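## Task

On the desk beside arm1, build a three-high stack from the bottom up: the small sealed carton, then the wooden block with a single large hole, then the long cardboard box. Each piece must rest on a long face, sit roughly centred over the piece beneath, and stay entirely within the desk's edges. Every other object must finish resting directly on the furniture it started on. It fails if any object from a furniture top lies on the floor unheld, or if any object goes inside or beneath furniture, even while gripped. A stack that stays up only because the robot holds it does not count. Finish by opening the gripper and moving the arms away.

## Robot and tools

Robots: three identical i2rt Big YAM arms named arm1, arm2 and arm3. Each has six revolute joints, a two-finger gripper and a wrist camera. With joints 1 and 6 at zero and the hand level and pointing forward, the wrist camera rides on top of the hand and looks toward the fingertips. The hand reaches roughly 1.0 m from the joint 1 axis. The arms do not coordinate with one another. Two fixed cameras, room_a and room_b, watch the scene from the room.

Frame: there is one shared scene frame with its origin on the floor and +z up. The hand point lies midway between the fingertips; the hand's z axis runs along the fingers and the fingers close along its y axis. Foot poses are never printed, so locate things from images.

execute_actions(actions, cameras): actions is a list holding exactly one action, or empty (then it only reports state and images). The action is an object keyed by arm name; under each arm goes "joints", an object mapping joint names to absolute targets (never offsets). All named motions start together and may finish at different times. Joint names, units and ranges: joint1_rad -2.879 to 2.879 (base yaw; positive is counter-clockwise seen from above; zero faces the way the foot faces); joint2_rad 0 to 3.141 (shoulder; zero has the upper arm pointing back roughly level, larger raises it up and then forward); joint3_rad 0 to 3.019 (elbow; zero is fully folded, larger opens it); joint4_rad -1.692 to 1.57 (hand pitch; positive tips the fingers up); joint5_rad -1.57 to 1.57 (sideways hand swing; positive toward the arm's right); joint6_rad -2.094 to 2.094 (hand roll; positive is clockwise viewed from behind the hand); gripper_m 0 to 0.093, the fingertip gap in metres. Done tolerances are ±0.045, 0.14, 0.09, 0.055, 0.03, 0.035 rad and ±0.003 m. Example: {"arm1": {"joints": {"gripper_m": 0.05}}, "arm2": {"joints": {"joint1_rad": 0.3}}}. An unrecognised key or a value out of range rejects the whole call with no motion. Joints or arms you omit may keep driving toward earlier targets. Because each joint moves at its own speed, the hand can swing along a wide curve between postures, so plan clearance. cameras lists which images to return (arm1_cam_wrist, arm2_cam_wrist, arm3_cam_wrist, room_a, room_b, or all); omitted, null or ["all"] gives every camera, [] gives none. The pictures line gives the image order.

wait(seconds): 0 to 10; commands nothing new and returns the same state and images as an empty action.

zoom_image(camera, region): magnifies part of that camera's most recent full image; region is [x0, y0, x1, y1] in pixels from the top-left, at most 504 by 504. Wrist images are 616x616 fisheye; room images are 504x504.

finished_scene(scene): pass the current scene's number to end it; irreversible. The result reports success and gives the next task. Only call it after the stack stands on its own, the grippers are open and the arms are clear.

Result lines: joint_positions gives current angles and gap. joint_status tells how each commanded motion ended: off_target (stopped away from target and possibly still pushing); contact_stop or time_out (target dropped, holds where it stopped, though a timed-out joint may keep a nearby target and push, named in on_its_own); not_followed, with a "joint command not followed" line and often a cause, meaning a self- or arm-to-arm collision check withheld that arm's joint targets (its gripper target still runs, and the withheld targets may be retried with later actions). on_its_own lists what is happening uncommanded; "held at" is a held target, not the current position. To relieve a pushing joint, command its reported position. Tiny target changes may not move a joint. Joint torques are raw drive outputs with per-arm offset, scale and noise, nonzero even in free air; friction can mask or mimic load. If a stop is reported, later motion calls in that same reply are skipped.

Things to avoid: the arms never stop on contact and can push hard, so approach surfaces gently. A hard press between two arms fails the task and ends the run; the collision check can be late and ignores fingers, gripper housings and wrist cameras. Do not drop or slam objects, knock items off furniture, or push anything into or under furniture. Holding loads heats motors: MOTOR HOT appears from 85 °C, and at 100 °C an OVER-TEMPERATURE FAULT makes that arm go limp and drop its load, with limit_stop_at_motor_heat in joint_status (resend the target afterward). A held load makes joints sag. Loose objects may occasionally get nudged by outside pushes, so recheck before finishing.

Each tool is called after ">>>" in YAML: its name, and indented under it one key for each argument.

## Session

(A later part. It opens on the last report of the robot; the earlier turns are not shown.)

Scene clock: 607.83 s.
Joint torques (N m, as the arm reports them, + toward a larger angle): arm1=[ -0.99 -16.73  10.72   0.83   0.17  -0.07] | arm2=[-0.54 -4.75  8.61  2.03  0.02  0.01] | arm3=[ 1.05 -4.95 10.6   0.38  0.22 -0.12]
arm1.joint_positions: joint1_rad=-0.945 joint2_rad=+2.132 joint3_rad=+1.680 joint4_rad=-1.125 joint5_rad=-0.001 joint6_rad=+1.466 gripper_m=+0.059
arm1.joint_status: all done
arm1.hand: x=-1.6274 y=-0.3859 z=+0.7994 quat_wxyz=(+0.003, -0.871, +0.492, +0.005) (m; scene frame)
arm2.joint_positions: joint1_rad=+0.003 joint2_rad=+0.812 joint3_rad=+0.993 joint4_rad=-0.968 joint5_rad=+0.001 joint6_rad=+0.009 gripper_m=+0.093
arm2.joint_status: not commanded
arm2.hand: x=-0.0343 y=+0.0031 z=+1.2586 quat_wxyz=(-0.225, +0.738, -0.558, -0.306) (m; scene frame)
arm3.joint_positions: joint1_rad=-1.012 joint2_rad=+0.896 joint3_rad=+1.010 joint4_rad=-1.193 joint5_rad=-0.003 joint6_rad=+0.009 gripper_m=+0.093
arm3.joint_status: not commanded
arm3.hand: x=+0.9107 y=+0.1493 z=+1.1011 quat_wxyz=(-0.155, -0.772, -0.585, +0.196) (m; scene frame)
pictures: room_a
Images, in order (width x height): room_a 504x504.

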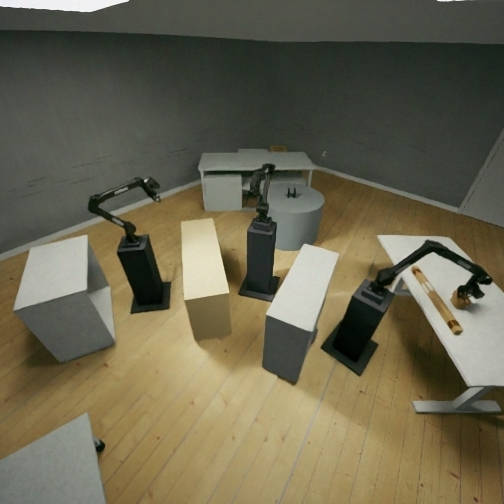

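>>> execute_actions:
  actions:
    - {"arm1":{"joints":{"joint2_rad":2.13,"gripper_m":0.093}}}
  cameras: ["arm1_cam_wrist"]

>>> execute_actions:
  actions:
    - {"arm1":{"joints":{"joint2_rad":1.95,"joint3_rad":1.72,"joint4_rad":-1.3}}}
  cameras: ["arm1_cam_wrist"]

Scene clock: 615.70 s.
Joint torques (N m, as the arm reports them, + toward a larger angle): arm1=[ -0.99 -18.87  10.73   0.82   0.17  -0.07] | arm2=[-0.29 -4.59  8.61  2.03 -0.01  0.  ] | arm3=[ 1.08 -4.96 10.6   0.37  0.22 -0.12]
arm1.joint_positions: joint1_rad=-0.945 joint2_rad=+2.132 joint3_rad=+1.680 joint4_rad=-1.125 joint5_rad=-0.001 joint6_rad=+1.466 gripper_m=+0.093
arm1.joint_status: all done
arm1.hand: x=-1.6274 y=-0.3859 z=+0.7996 quat_wxyz=(+0.003, -0.871, +0.492, +0.005) (m; scene frame)
arm2.joint_positions: joint1_rad=+0.003 joint2_rad=+0.812 joint3_rad=+0.993 joint4_rad=-0.968 joint5_rad=+0.001 joint6_rad=+0.009 gripper_m=+0.093
arm2.joint_status: not commanded
arm2.hand: x=-0.0343 y=+0.0031 z=+1.2586 quat_wxyz=(-0.225, +0.738, -0.558, -0.306) (m; scene frame)
arm3.joint_positions: joint1_rad=-1.012 joint2_rad=+0.896 joint3_rad=+1.010 joint4_rad=-1.193 joint5_rad=-0.003 joint6_rad=+0.009 gripper_m=+0.093
arm3.joint_status: not commanded
arm3.hand: x=+0.9107 y=+0.1493 z=+1.1011 quat_wxyz=(-0.155, -0.772, -0.585, +0.196) (m; scene frame)
pictures: arm1_cam_wrist
Images, in order (width x height): arm1_cam_wrist 616x616.

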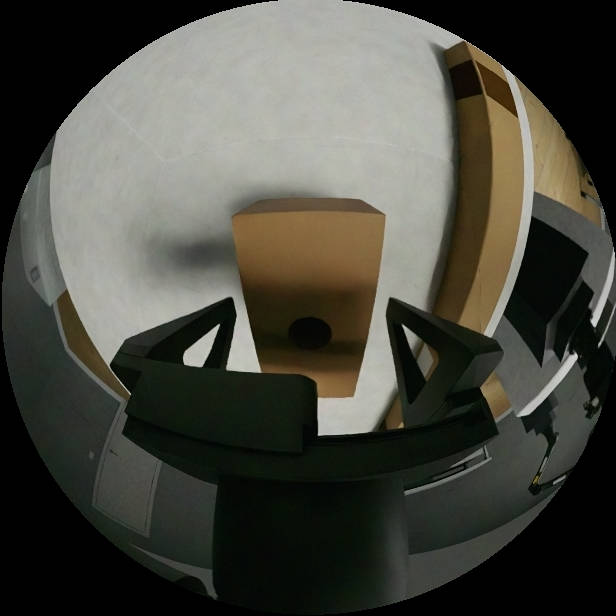

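Scene clock: 616.87 s.
Joint torques (N m, as the arm reports them, + toward a larger angle): arm1=[ -0.96 -14.5   12.64  -0.14   0.17  -0.08] | arm2=[-0.54 -4.94  8.46  2.1  -0.01  0.01] | arm3=[ 1.07 -4.94 10.6   0.38  0.22 -0.12]
arm1.joint_positions: joint1_rad=-0.945 joint2_rad=+1.923 joint3_rad=+1.698 joint4_rad=-1.286 joint5_rad=-0.001 joint6_rad=+1.466 gripper_m=+0.093
arm1.joint_status: all done
arm1.hand: x=-1.6082 y=-0.3786 z=+0.9289 quat_wxyz=(-0.024, -0.870, +0.491, +0.024) (m; scene frame)
arm2.joint_positions: joint1_rad=+0.003 joint2_rad=+0.812 joint3_rad=+0.993 joint4_rad=-0.968 joint5_rad=+0.001 joint6_rad=+0.009 gripper_m=+0.093
arm2.joint_status: not commanded
arm2.hand: x=-0.0343 y=+0.0031 z=+1.2586 quat_wxyz=(-0.225, +0.738, -0.558, -0.306) (m; scene frame)
arm3.joint_positions: joint1_rad=-1.012 joint2_rad=+0.896 joint3_rad=+1.010 joint4_rad=-1.193 joint5_rad=-0.003 joint6_rad=+0.009 gripper_m=+0.093
arm3.joint_status: not commanded
arm3.hand: x=+0.9107 y=+0.1493 z=+1.1011 quat_wxyz=(-0.155, -0.772, -0.585, +0.196) (m; scene frame)
pictures: arm1_cam_wrist
Images, in order (width x height): arm1_cam_wrist 616x616.

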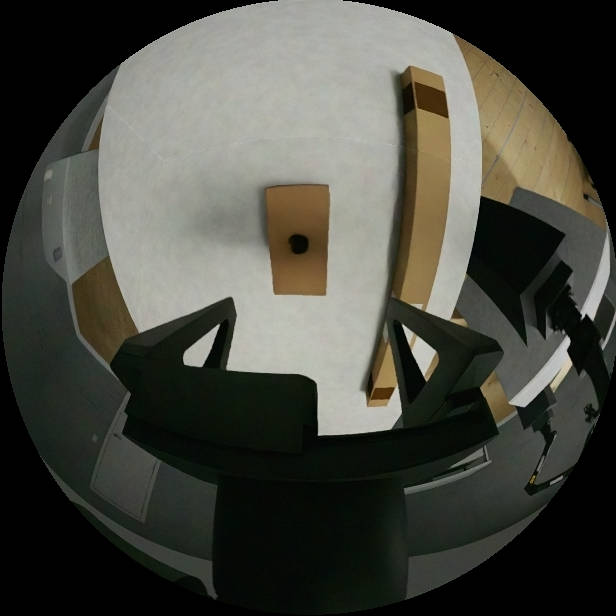

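>>> execute_actions:
  actions:
    - {"arm1":{"joints":{"joint1_rad":-0.84,"joint2_rad":1.67,"joint3_rad":1.125,"joint4_rad":-1.01,"joint6_rad":1.583}}}
  cameras: ["arm1_cam_wrist"]

>>> execute_actions:
  actions:
    - {"arm1":{"joints":{"joint2_rad":1.845,"joint3_rad":1.038,"joint4_rad":-0.74}}}
  cameras: ["arm1_cam_wrist"]

Scene clock: 641.70 s.
Joint torques (N m, as the arm reports them, + toward a larger angle): arm1=[ -0.72 -11.01  10.26   0.96   0.15   0.04] | arm2=[-0.34 -4.74  8.57  2.07 -0.04  0.01] | arm3=[ 1.06 -4.93 10.59  0.37  0.22 -0.12]
arm1.joint_positions: joint1_rad=-0.833 joint2_rad=+1.664 joint3_rad=+1.115 joint4_rad=-1.025 joint5_rad=-0.001 joint6_rad=+1.574 gripper_m=+0.093
arm1.joint_status: all done
arm1.hand: x=-1.4460 y=-0.3574 z=+0.8517 quat_wxyz=(+0.002, -0.872, +0.490, +0.006) (m; scene frame)
arm2.joint_positions: joint1_rad=+0.003 joint2_rad=+0.812 joint3_rad=+0.993 joint4_rad=-0.968 joint5_rad=+0.001 joint6_rad=+0.009 gripper_m=+0.093
arm2.joint_status: not commanded
arm2.hand: x=-0.0343 y=+0.0031 z=+1.2586 quat_wxyz=(-0.225, +0.738, -0.558, -0.306) (m; scene frame)
arm3.joint_positions: joint1_rad=-1.012 joint2_rad=+0.896 joint3_rad=+1.010 joint4_rad=-1.193 joint5_rad=-0.003 joint6_rad=+0.009 gripper_m=+0.093
arm3.joint_status: not commanded
arm3.hand: x=+0.9107 y=+0.1493 z=+1.1011 quat_wxyz=(-0.155, -0.772, -0.585, +0.196) (m; scene frame)
pictures: arm1_cam_wrist
Images, in order (width x height): arm1_cam_wrist 616x616.

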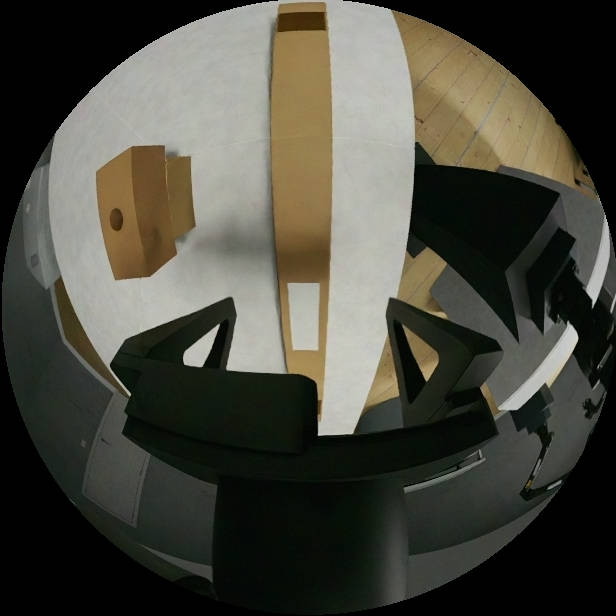

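Scene clock: 642.73 s.
Joint torques (N m, as the arm reports them, + toward a larger angle): arm1=[ -0.74 -13.48   8.4    0.99   0.16   0.04] | arm2=[-0.81 -4.78  8.52  2.06 -0.03 -0.04] | arm3=[ 1.07 -4.98 10.6   0.37  0.22 -0.12]
arm1.joint_positions: joint1_rad=-0.833 joint2_rad=+1.854 joint3_rad=+1.029 joint4_rad=-0.755 joint5_rad=-0.001 joint6_rad=+1.574 gripper_m=+0.093
arm1.joint_status: all done
arm1.hand: x=-1.4467 y=-0.3563 z=+0.7439 quat_wxyz=(+0.005, -0.872, +0.490, +0.004) (m; scene frame)
arm2.joint_positions: joint1_rad=+0.003 joint2_rad=+0.812 joint3_rad=+0.993 joint4_rad=-0.968 joint5_rad=+0.001 joint6_rad=+0.009 gripper_m=+0.093
arm2.joint_status: not commanded
arm2.hand: x=-0.0343 y=+0.0031 z=+1.2586 quat_wxyz=(-0.225, +0.738, -0.558, -0.306) (m; scene frame)
arm3.joint_positions: joint1_rad=-1.012 joint2_rad=+0.896 joint3_rad=+1.010 joint4_rad=-1.193 joint5_rad=-0.003 joint6_rad=+0.009 gripper_m=+0.093
arm3.joint_status: not commanded
arm3.hand: x=+0.9107 y=+0.1493 z=+1.1011 quat_wxyz=(-0.155, -0.772, -0.585, +0.196) (m; scene frame)
pictures: arm1_cam_wrist
Images, in order (width x height): arm1_cam_wrist 616x616.

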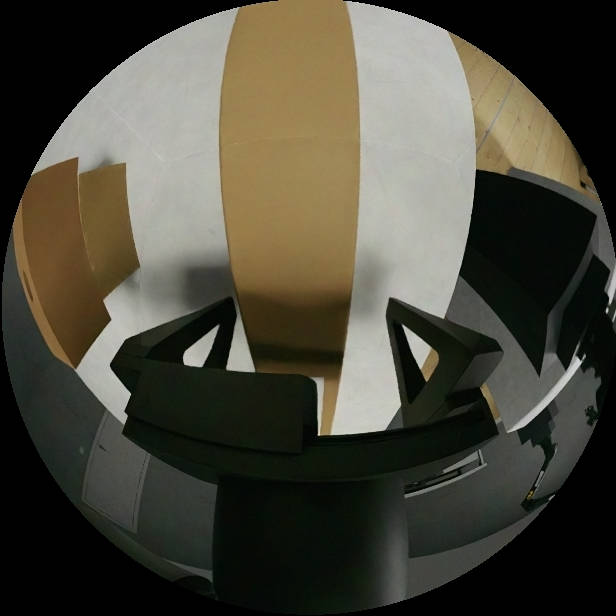

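>>> execute_actions:
  actions:
    - {"arm1":{"joints":{"gripper_m":0.02,"joint6_rad":1.60}}}
  cameras: []

>>> execute_actions:
  actions:
    - {"arm1":{"joints":{"joint2_rad":1.62,"joint3_rad":1.24,"joint4_rad":-1.18}}}
  cameras: ["arm1_cam_wrist"]

>>> execute_actions:
  actions:
    - {"arm1":{"joints":{"joint1_rad":-0.955,"joint2_rad":2.0,"joint3_rad":1.80,"joint4_rad":-1.34,"joint6_rad":1.455}}}
  cameras: ["arm1_cam_wrist","room_a"]

Scene clock: 656.73 s.
Joint torques (N m, as the arm reports them, + toward a larger angle): arm1=[ -0.73 -13.32   8.47   0.87   0.15   0.04] | arm2=[-0.54 -4.44  8.56  1.89 -0.02  0.  ] | arm3=[ 1.04 -4.97 10.6   0.37  0.22 -0.12]
arm1.joint_positions: joint1_rad=-0.833 joint2_rad=+1.854 joint3_rad=+1.029 joint4_rad=-0.753 joint5_rad=+0.000 joint6_rad=+1.591 gripper_m=+0.049
arm1.joint_status: gripper_m off_target (ended at +0.049, target +0.020); the others done
arm1.hand: x=-1.4473 y=-0.3566 z=+0.7441 quat_wxyz=(+0.004, -0.868, +0.497, +0.005) (m; scene frame)
arm2.joint_positions: joint1_rad=+0.003 joint2_rad=+0.812 joint3_rad=+0.993 joint4_rad=-0.968 joint5_rad=+0.001 joint6_rad=+0.009 gripper_m=+0.093
arm2.joint_status: not commanded
arm2.hand: x=-0.0343 y=+0.0031 z=+1.2586 quat_wxyz=(-0.225, +0.738, -0.558, -0.306) (m; scene frame)
arm3.joint_positions: joint1_rad=-1.012 joint2_rad=+0.896 joint3_rad=+1.010 joint4_rad=-1.193 joint5_rad=-0.003 joint6_rad=+0.009 gripper_m=+0.093
arm3.joint_status: not commanded
arm3.hand: x=+0.9107 y=+0.1493 z=+1.1011 quat_wxyz=(-0.155, -0.772, -0.585, +0.196) (m; scene frame)
pictures: none
No camera images: the call's "cameras" was empty. Leave "cameras" out to get every camera's image.

Scene clock: 657.97 s.
Joint torques (N m, as the arm reports them, + toward a larger angle): arm1=[ -0.71 -10.6   10.84  -0.21   0.15   0.03] | arm2=[-0.98 -4.93  8.51  1.95  0.   -0.01] | arm3=[ 1.06 -4.97 10.6   0.38  0.22 -0.12]
arm1.joint_positions: joint1_rad=-0.833 joint2_rad=+1.607 joint3_rad=+1.232 joint4_rad=-1.166 joint5_rad=+0.000 joint6_rad=+1.592 gripper_m=+0.049
arm1.joint_status: all done
arm1.hand: x=-1.4595 y=-0.3666 z=+0.9166 quat_wxyz=(-0.013, -0.867, +0.497, +0.014) (m; scene frame)
arm2.joint_positions: joint1_rad=+0.003 joint2_rad=+0.812 joint3_rad=+0.993 joint4_rad=-0.968 joint5_rad=+0.001 joint6_rad=+0.009 gripper_m=+0.093
arm2.joint_status: not commanded
arm2.hand: x=-0.0343 y=+0.0031 z=+1.2586 quat_wxyz=(-0.225, +0.738, -0.558, -0.306) (m; scene frame)
arm3.joint_positions: joint1_rad=-1.012 joint2_rad=+0.896 joint3_rad=+1.010 joint4_rad=-1.193 joint5_rad=-0.003 joint6_rad=+0.009 gripper_m=+0.093
arm3.joint_status: not commanded
arm3.hand: x=+0.9107 y=+0.1493 z=+1.1011 quat_wxyz=(-0.155, -0.772, -0.585, +0.196) (m; scene frame)
pictures: arm1_cam_wrist
Images, in order (width x height): arm1_cam_wrist 616x616.

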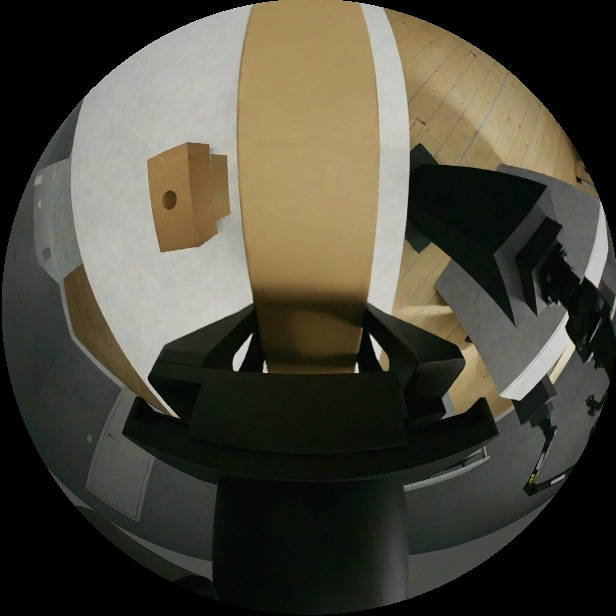

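Scene clock: 659.37 s.
Joint torques (N m, as the arm reports them, + toward a larger angle): arm1=[  0.49 -17.73  13.78  -0.27   0.15  -0.1 ] | arm2=[-0.29 -5.11  8.56  2.07 -0.04 -0.04] | arm3=[ 1.07 -4.96 10.59  0.37  0.22 -0.12]
arm1.joint_positions: joint1_rad=-0.964 joint2_rad=+2.002 joint3_rad=+1.763 joint4_rad=-1.326 joint5_rad=+0.000 joint6_rad=+1.464 gripper_m=+0.049
arm1.joint_status: all done
arm1.hand: x=-1.6233 y=-0.3724 z=+0.9070 quat_wxyz=(-0.001, -0.866, +0.499, +0.008) (m; scene frame)
arm2.joint_positions: joint1_rad=+0.003 joint2_rad=+0.812 joint3_rad=+0.993 joint4_rad=-0.968 joint5_rad=+0.001 joint6_rad=+0.009 gripper_m=+0.093
arm2.joint_status: not commanded
arm2.hand: x=-0.0343 y=+0.0031 z=+1.2586 quat_wxyz=(-0.225, +0.738, -0.558, -0.306) (m; scene frame)
arm3.joint_positions: joint1_rad=-1.012 joint2_rad=+0.896 joint3_rad=+1.010 joint4_rad=-1.193 joint5_rad=-0.003 joint6_rad=+0.009 gripper_m=+0.093
arm3.joint_status: not commanded
arm3.hand: x=+0.9107 y=+0.1493 z=+1.1011 quat_wxyz=(-0.155, -0.772, -0.585, +0.196) (m; scene frame)
pictures: arm1_cam_wrist, room_a
Images, in order (width x height): arm1_cam_wrist 616x616, room_a 504x504.

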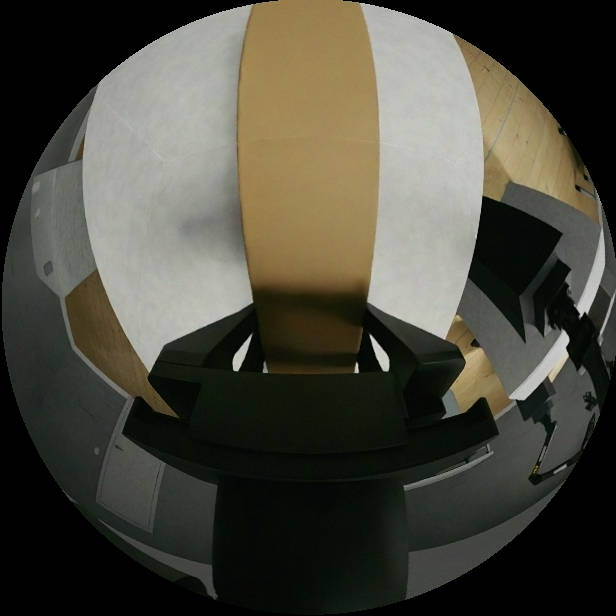

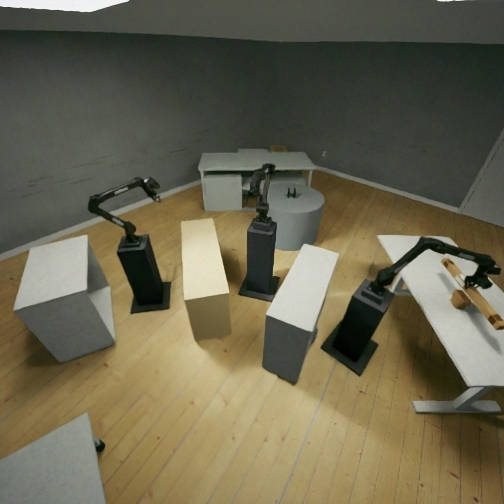

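>>> execute_actions:
  actions:
    - {"arm1":{"joints":{"joint1_rad":-0.935,"joint2_rad":2.075,"joint3_rad":1.765,"joint4_rad":-1.235}}}
  cameras: []

Scene clock: 666.17 s.
Joint torques (N m, as the arm reports them, + toward a larger angle): arm1=[  0.29 -17.24  10.56   1.04   0.15  -0.1 ] | arm2=[-0.94 -4.53  8.49  1.99 -0.02  0.  ] | arm3=[ 1.07 -4.98 10.6   0.38  0.22 -0.12]
arm1.joint_positions: joint1_rad=-0.940 joint2_rad=+2.064 joint3_rad=+1.763 joint4_rad=-1.250 joint5_rad=+0.000 joint6_rad=+1.464 gripper_m=+0.049
arm1.joint_status: all done
arm1.hand: x=-1.6319 y=-0.3928 z=+0.8700 quat_wxyz=(-0.007, -0.873, +0.488, +0.012) (m; scene frame)
arm2.joint_positions: joint1_rad=+0.003 joint2_rad=+0.812 joint3_rad=+0.993 joint4_rad=-0.968 joint5_rad=+0.001 joint6_rad=+0.009 gripper_m=+0.093
arm2.joint_status: not commanded
arm2.hand: x=-0.0343 y=+0.0031 z=+1.2586 quat_wxyz=(-0.225, +0.738, -0.558, -0.306) (m; scene frame)
arm3.joint_positions: joint1_rad=-1.012 joint2_rad=+0.896 joint3_rad=+1.010 joint4_rad=-1.193 joint5_rad=-0.003 joint6_rad=+0.009 gripper_m=+0.093
arm3.joint_status: not commanded
arm3.hand: x=+0.9107 y=+0.1493 z=+1.1011 quat_wxyz=(-0.155, -0.772, -0.585, +0.196) (m; scene frame)
pictures: none
No camera images: the call's "cameras" was empty. Leave "cameras" out to get every camera's image.

>>> execute_actions:
  actions:
    - {"arm1":{"joints":{"joint1_rad":-0.953,"joint2_rad":2.105,"joint3_rad":1.755}}}
  cameras: ["room_a"]

>>> zoom_image:
  camera: "room_a"
  region: [424, 250, 504, 340]

Scene clock: 673.27 s.
Joint torques (N m, as the arm reports them, + toward a larger angle): arm1=[ -1.13 -16.43  10.22   0.99   0.15  -0.1 ] | arm2=[-0.68 -4.85  8.57  2.03 -0.01 -0.02] | arm3=[ 1.06 -4.92 10.6   0.37  0.22 -0.12]
arm1.joint_positions: joint1_rad=-0.942 joint2_rad=+2.081 joint3_rad=+1.756 joint4_rad=-1.250 joint5_rad=+0.000 joint6_rad=+1.464 gripper_m=+0.049
arm1.joint_status: all done
arm1.hand: x=-1.6293 y=-0.3898 z=+0.8567 quat_wxyz=(+0.003, -0.872, +0.489, +0.005) (m; scene frame)
arm2.joint_positions: joint1_rad=+0.003 joint2_rad=+0.812 joint3_rad=+0.993 joint4_rad=-0.968 joint5_rad=+0.001 joint6_rad=+0.009 gripper_m=+0.093
arm2.joint_status: not commanded
arm2.hand: x=-0.0343 y=+0.0031 z=+1.2586 quat_wxyz=(-0.225, +0.738, -0.558, -0.306) (m; scene frame)
arm3.joint_positions: joint1_rad=-1.012 joint2_rad=+0.896 joint3_rad=+1.010 joint4_rad=-1.193 joint5_rad=-0.003 joint6_rad=+0.009 gripper_m=+0.093
arm3.joint_status: not commanded
arm3.hand: x=+0.9107 y=+0.1493 z=+1.1011 quat_wxyz=(-0.155, -0.772, -0.585, +0.196) (m; scene frame)
pictures: room_a
Images, in order (width x height): room_a 504x504.

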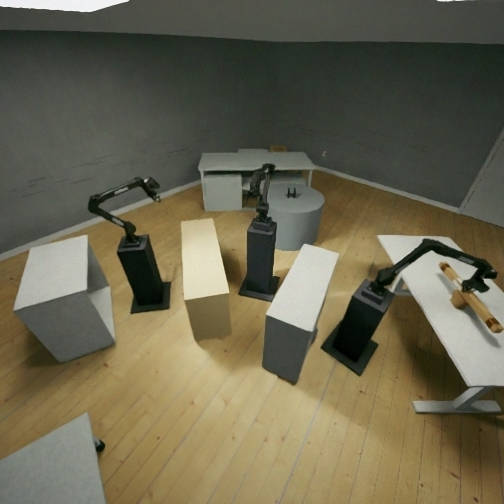

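Region (424, 250, 504, 340) of room_a's 504x504 image, scaled by 5.600, with more detail than that image has.

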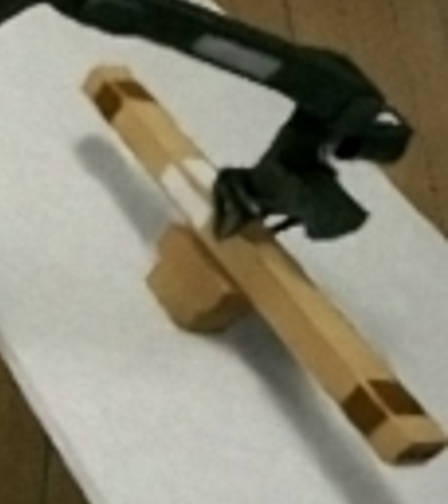

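>>> execute_actions:
  actions:
    - {"arm1":{"joints":{"joint2_rad":2.13,"joint4_rad":-1.215}}}
  cameras: []

Scene clock: 678.60 s.
Joint torques (N m, as the arm reports them, + toward a larger angle): arm1=[ -1.12 -16.44  10.19   0.88   0.15  -0.09] | arm2=[-0.68 -5.05  8.53  2.04  0.01  0.02] | arm3=[ 1.03 -4.93 10.6   0.37  0.22 -0.12]
arm1.joint_positions: joint1_rad=-0.942 joint2_rad=+2.102 joint3_rad=+1.756 joint4_rad=-1.228 joint5_rad=+0.000 joint6_rad=+1.463 gripper_m=+0.049
arm1.joint_status: all done
arm1.hand: x=-1.6328 y=-0.3913 z=+0.8440 quat_wxyz=(+0.003, -0.872, +0.489, +0.005) (m; scene frame)
arm2.joint_positions: joint1_rad=+0.003 joint2_rad=+0.812 joint3_rad=+0.993 joint4_rad=-0.968 joint5_rad=+0.001 joint6_rad=+0.009 gripper_m=+0.093
arm2.joint_status: not commanded
arm2.hand: x=-0.0343 y=+0.0031 z=+1.2586 quat_wxyz=(-0.225, +0.738, -0.558, -0.306) (m; scene frame)
arm3.joint_positions: joint1_rad=-1.012 joint2_rad=+0.896 joint3_rad=+1.010 joint4_rad=-1.193 joint5_rad=-0.003 joint6_rad=+0.009 gripper_m=+0.093
arm3.joint_status: not commanded
arm3.hand: x=+0.9107 y=+0.1493 z=+1.1011 quat_wxyz=(-0.155, -0.772, -0.585, +0.196) (m; scene frame)
pictures: none
No camera images: the call's "cameras" was empty. Leave "cameras" out to get every camera's image.

>>> execute_actions:
  actions:
    - {"arm1":{"joints":{"joint2_rad":2.10,"joint3_rad":1.738,"joint1_rad":-0.96}}}
  cameras: ["room_a"]

>>> zoom_image:
  camera: "room_a"
  region: [424, 250, 504, 340]

Scene clock: 685.07 s.
Joint torques (N m, as the arm reports them, + toward a larger angle): arm1=[ -1.37 -18.51   9.05   0.88   0.15  -0.09] | arm2=[-0.53 -4.88  8.51  2.01 -0.01 -0.01] | arm3=[ 1.07 -4.97 10.6   0.38  0.22 -0.12]
arm1.joint_positions: joint1_rad=-0.946 joint2_rad=+2.100 joint3_rad=+1.752 joint4_rad=-1.228 joint5_rad=+0.000 joint6_rad=+1.463 gripper_m=+0.049
arm1.joint_status: all done
arm1.hand: x=-1.6327 y=-0.3883 z=+0.8437 quat_wxyz=(+0.004, -0.871, +0.491, +0.005) (m; scene frame)
arm2.joint_positions: joint1_rad=+0.003 joint2_rad=+0.812 joint3_rad=+0.993 joint4_rad=-0.968 joint5_rad=+0.001 joint6_rad=+0.009 gripper_m=+0.093
arm2.joint_status: not commanded
arm2.hand: x=-0.0343 y=+0.0031 z=+1.2586 quat_wxyz=(-0.225, +0.738, -0.558, -0.306) (m; scene frame)
arm3.joint_positions: joint1_rad=-1.012 joint2_rad=+0.896 joint3_rad=+1.010 joint4_rad=-1.193 joint5_rad=-0.003 joint6_rad=+0.009 gripper_m=+0.093
arm3.joint_status: not commanded
arm3.hand: x=+0.9107 y=+0.1493 z=+1.1011 quat_wxyz=(-0.155, -0.772, -0.585, +0.196) (m; scene frame)
pictures: room_a
Images, in order (width x height): room_a 504x504.

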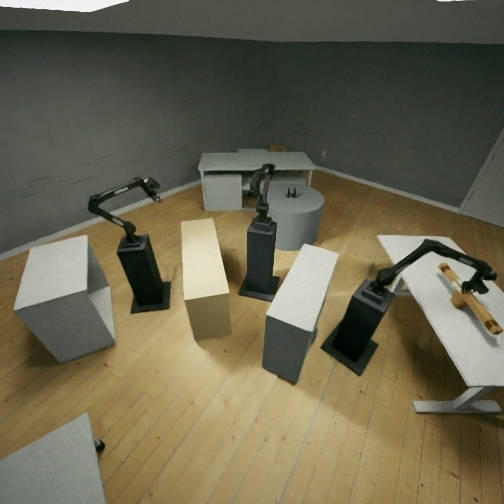

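Region (424, 250, 504, 340) of room_a's 504x504 image, scaled by 5.600, with more detail than that image has.

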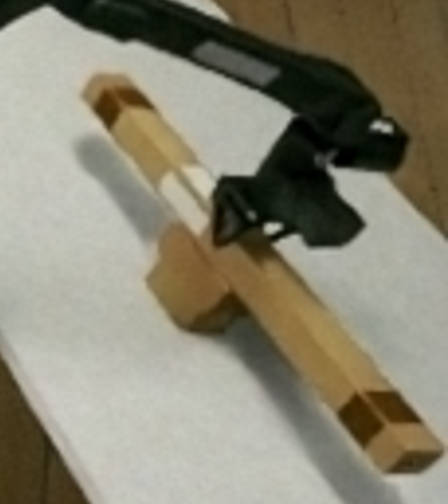

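>>> execute_actions:
  actions:
    - {"arm1":{"joints":{"joint2_rad":2.08,"joint3_rad":1.75,"joint1_rad":-0.946}}}
  cameras: []

>>> execute_actions:
  actions:
    - {"arm1":{"joints":{"joint4_rad":-1.265}}}
  cameras: []

Scene clock: 691.23 s.
Joint torques (N m, as the arm reports them, + toward a larger angle): arm1=[ -0.24 -19.92  10.1    0.89   0.15  -0.1 ] | arm2=[-0.87 -4.71  8.52  2.    0.01 -0.01] | arm3=[ 1.08 -4.95 10.6   0.38  0.22 -0.12]
arm1.joint_positions: joint1_rad=-0.946 joint2_rad=+2.099 joint3_rad=+1.752 joint4_rad=-1.228 joint5_rad=+0.000 joint6_rad=+1.463 gripper_m=+0.049
arm1.joint_status: all done
arm1.hand: x=-1.6328 y=-0.3884 z=+0.8444 quat_wxyz=(+0.003, -0.871, +0.491, +0.005) (m; scene frame)
arm2.joint_positions: joint1_rad=+0.003 joint2_rad=+0.812 joint3_rad=+0.993 joint4_rad=-0.968 joint5_rad=+0.001 joint6_rad=+0.009 gripper_m=+0.093
arm2.joint_status: not commanded
arm2.hand: x=-0.0343 y=+0.0031 z=+1.2586 quat_wxyz=(-0.225, +0.738, -0.558, -0.306) (m; scene frame)
arm3.joint_positions: joint1_rad=-1.012 joint2_rad=+0.896 joint3_rad=+1.010 joint4_rad=-1.193 joint5_rad=-0.003 joint6_rad=+0.009 gripper_m=+0.093
arm3.joint_status: not commanded
arm3.hand: x=+0.9107 y=+0.1493 z=+1.1011 quat_wxyz=(-0.155, -0.772, -0.585, +0.196) (m; scene frame)
pictures: none
No camera images: the call's "cameras" was empty. Leave "cameras" out to get every camera's image.

Scene clock: 691.87 s.
Joint torques (N m, as the arm reports them, + toward a larger angle): arm1=[ -0.2  -19.81  10.05  -0.35   0.15  -0.09] | arm2=[-0.5  -4.53  8.6   1.93  0.01 -0.01] | arm3=[ 1.08 -4.96 10.6   0.37  0.22 -0.12]
arm1.joint_positions: joint1_rad=-0.946 joint2_rad=+2.099 joint3_rad=+1.752 joint4_rad=-1.250 joint5_rad=+0.000 joint6_rad=+1.463 gripper_m=+0.049
arm1.joint_status: all done
arm1.hand: x=-1.6280 y=-0.3861 z=+0.8449 quat_wxyz=(+0.012, -0.871, +0.491, -0.001) (m; scene frame)
arm2.joint_positions: joint1_rad=+0.003 joint2_rad=+0.812 joint3_rad=+0.993 joint4_rad=-0.968 joint5_rad=+0.001 joint6_rad=+0.009 gripper_m=+0.093
arm2.joint_status: not commanded
arm2.hand: x=-0.0343 y=+0.0031 z=+1.2586 quat_wxyz=(-0.225, +0.738, -0.558, -0.306) (m; scene frame)
arm3.joint_positions: joint1_rad=-1.012 joint2_rad=+0.896 joint3_rad=+1.010 joint4_rad=-1.193 joint5_rad=-0.003 joint6_rad=+0.009 gripper_m=+0.093
arm3.joint_status: not commanded
arm3.hand: x=+0.9107 y=+0.1493 z=+1.1011 quat_wxyz=(-0.155, -0.772, -0.585, +0.196) (m; scene frame)
pictures: none
No camera images: the call's "cameras" was empty. Leave "cameras" out to get every camera's image.

Centred now. Release.

>>> execute_actions:
  actions:
    - {"arm1":{"joints":{"joint2_rad":2.095,"gripper_m":0.093}}}
  cameras: ["arm1_cam_wrist"]

>>> execute_actions:
  actions:
    - {"arm1":{"joints":{"joint2_rad":1.75,"joint3_rad":1.78,"joint4_rad":-1.5}}}
  cameras: ["arm1_cam_wrist","room_a","room_b"]

Scene clock: 698.63 s.
Joint torques (N m, as the arm reports them, + toward a larger angle): arm1=[ -0.23 -18.78  10.01  -0.36   0.15  -0.09] | arm2=[-0.58 -4.73  8.65  1.9   0.   -0.01] | arm3=[ 1.1  -4.97 10.6   0.38  0.22 -0.12]
arm1.joint_positions: joint1_rad=-0.946 joint2_rad=+2.099 joint3_rad=+1.752 joint4_rad=-1.250 joint5_rad=+0.000 joint6_rad=+1.463 gripper_m=+0.093
arm1.joint_status: all done
arm1.hand: x=-1.6280 y=-0.3861 z=+0.8449 quat_wxyz=(+0.012, -0.871, +0.491, -0.001) (m; scene frame)
arm2.joint_positions: joint1_rad=+0.003 joint2_rad=+0.812 joint3_rad=+0.993 joint4_rad=-0.968 joint5_rad=+0.001 joint6_rad=+0.009 gripper_m=+0.093
arm2.joint_status: not commanded
arm2.hand: x=-0.0343 y=+0.0031 z=+1.2586 quat_wxyz=(-0.225, +0.738, -0.558, -0.306) (m; scene frame)
arm3.joint_positions: joint1_rad=-1.012 joint2_rad=+0.896 joint3_rad=+1.010 joint4_rad=-1.193 joint5_rad=-0.003 joint6_rad=+0.009 gripper_m=+0.093
arm3.joint_status: not commanded
arm3.hand: x=+0.9107 y=+0.1493 z=+1.1011 quat_wxyz=(-0.155, -0.772, -0.585, +0.196) (m; scene frame)
pictures: arm1_cam_wrist
Images, in order (width x height): arm1_cam_wrist 616x616.

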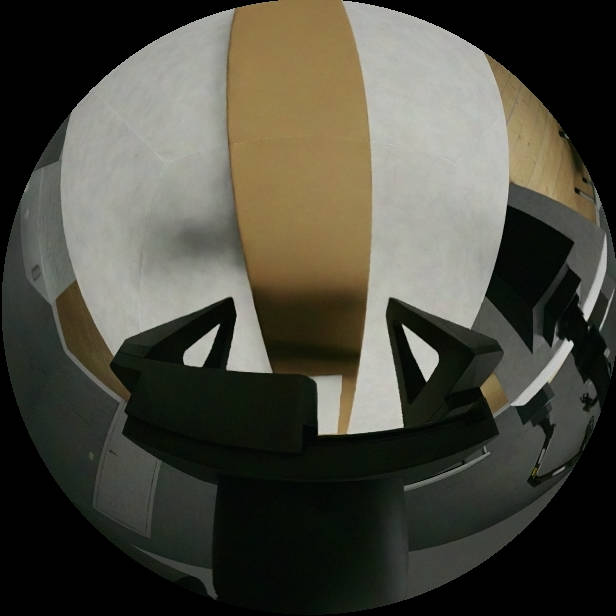

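Scene clock: 700.20 s.
Joint torques (N m, as the arm reports them, + toward a larger angle): arm1=[ -0.13 -13.44  11.91   0.02   0.15  -0.1 ] | arm2=[-0.04 -4.61  8.63  2.   -0.01 -0.01] | arm3=[ 1.09 -4.96 10.6   0.38  0.22 -0.12]
arm1.joint_positions: joint1_rad=-0.946 joint2_rad=+1.738 joint3_rad=+1.770 joint4_rad=-1.487 joint5_rad=+0.000 joint6_rad=+1.463 gripper_m=+0.093
arm1.joint_status: all done
arm1.hand: x=-1.5697 y=-0.3617 z=+1.0574 quat_wxyz=(-0.046, -0.870, +0.490, +0.040) (m; scene frame)
arm2.joint_positions: joint1_rad=+0.003 joint2_rad=+0.812 joint3_rad=+0.993 joint4_rad=-0.968 joint5_rad=+0.001 joint6_rad=+0.009 gripper_m=+0.093
arm2.joint_status: not commanded
arm2.hand: x=-0.0343 y=+0.0031 z=+1.2586 quat_wxyz=(-0.225, +0.738, -0.558, -0.306) (m; scene frame)
arm3.joint_positions: joint1_rad=-1.012 joint2_rad=+0.896 joint3_rad=+1.010 joint4_rad=-1.193 joint5_rad=-0.003 joint6_rad=+0.009 gripper_m=+0.093
arm3.joint_status: not commanded
arm3.hand: x=+0.9107 y=+0.1493 z=+1.1011 quat_wxyz=(-0.155, -0.772, -0.585, +0.196) (m; scene frame)
pictures: arm1_cam_wrist, room_a, room_b
Images, in order (width x height): arm1_cam_wrist 616x616, room_a 504x504, room_b 504x504.

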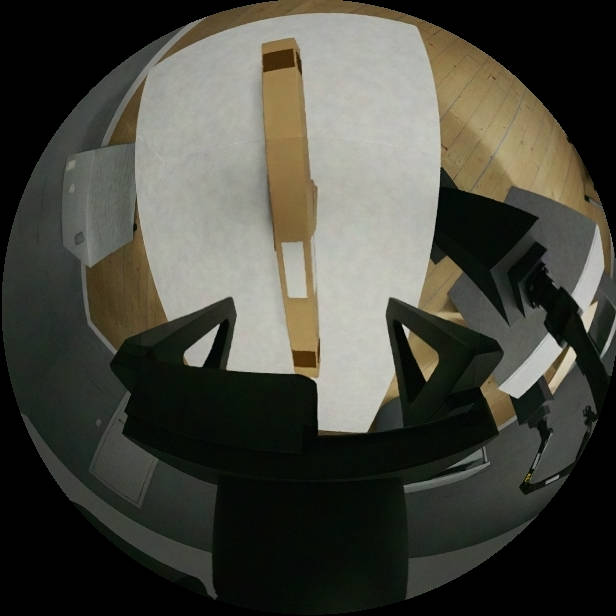

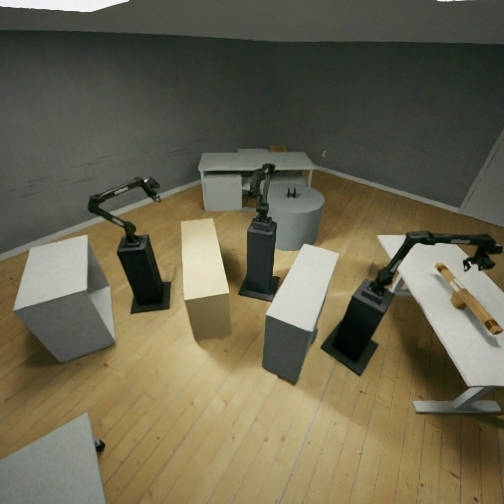

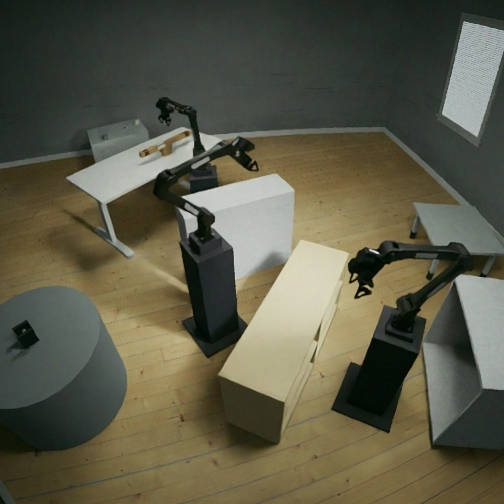

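>>> zoom_image:
  camera: "room_b"
  region: [120, 110, 220, 180]

>>> zoom_image:
  camera: "arm1_cam_wrist"
  region: [230, 30, 370, 390]

Region (120, 110, 220, 180) of room_b's 504x504 image, scaled by 5.040, with more detail than that image has; it fills the top 353 rows of this view, and the rest is white.

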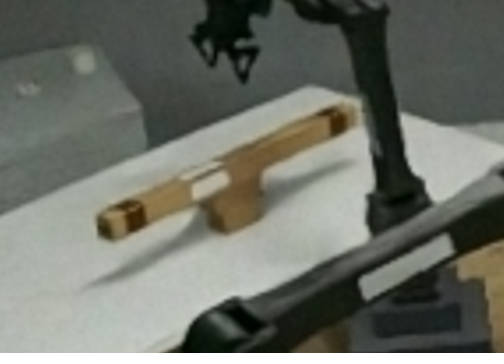

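Region (230, 30, 370, 390) of arm1_cam_wrist's 616x616 image, scaled by 1.400, with more detail than that image has.

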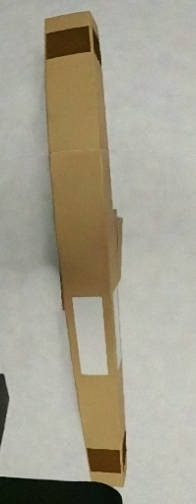

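>>> finished_scene:
  scene: 1

The scene is finished: the task was done.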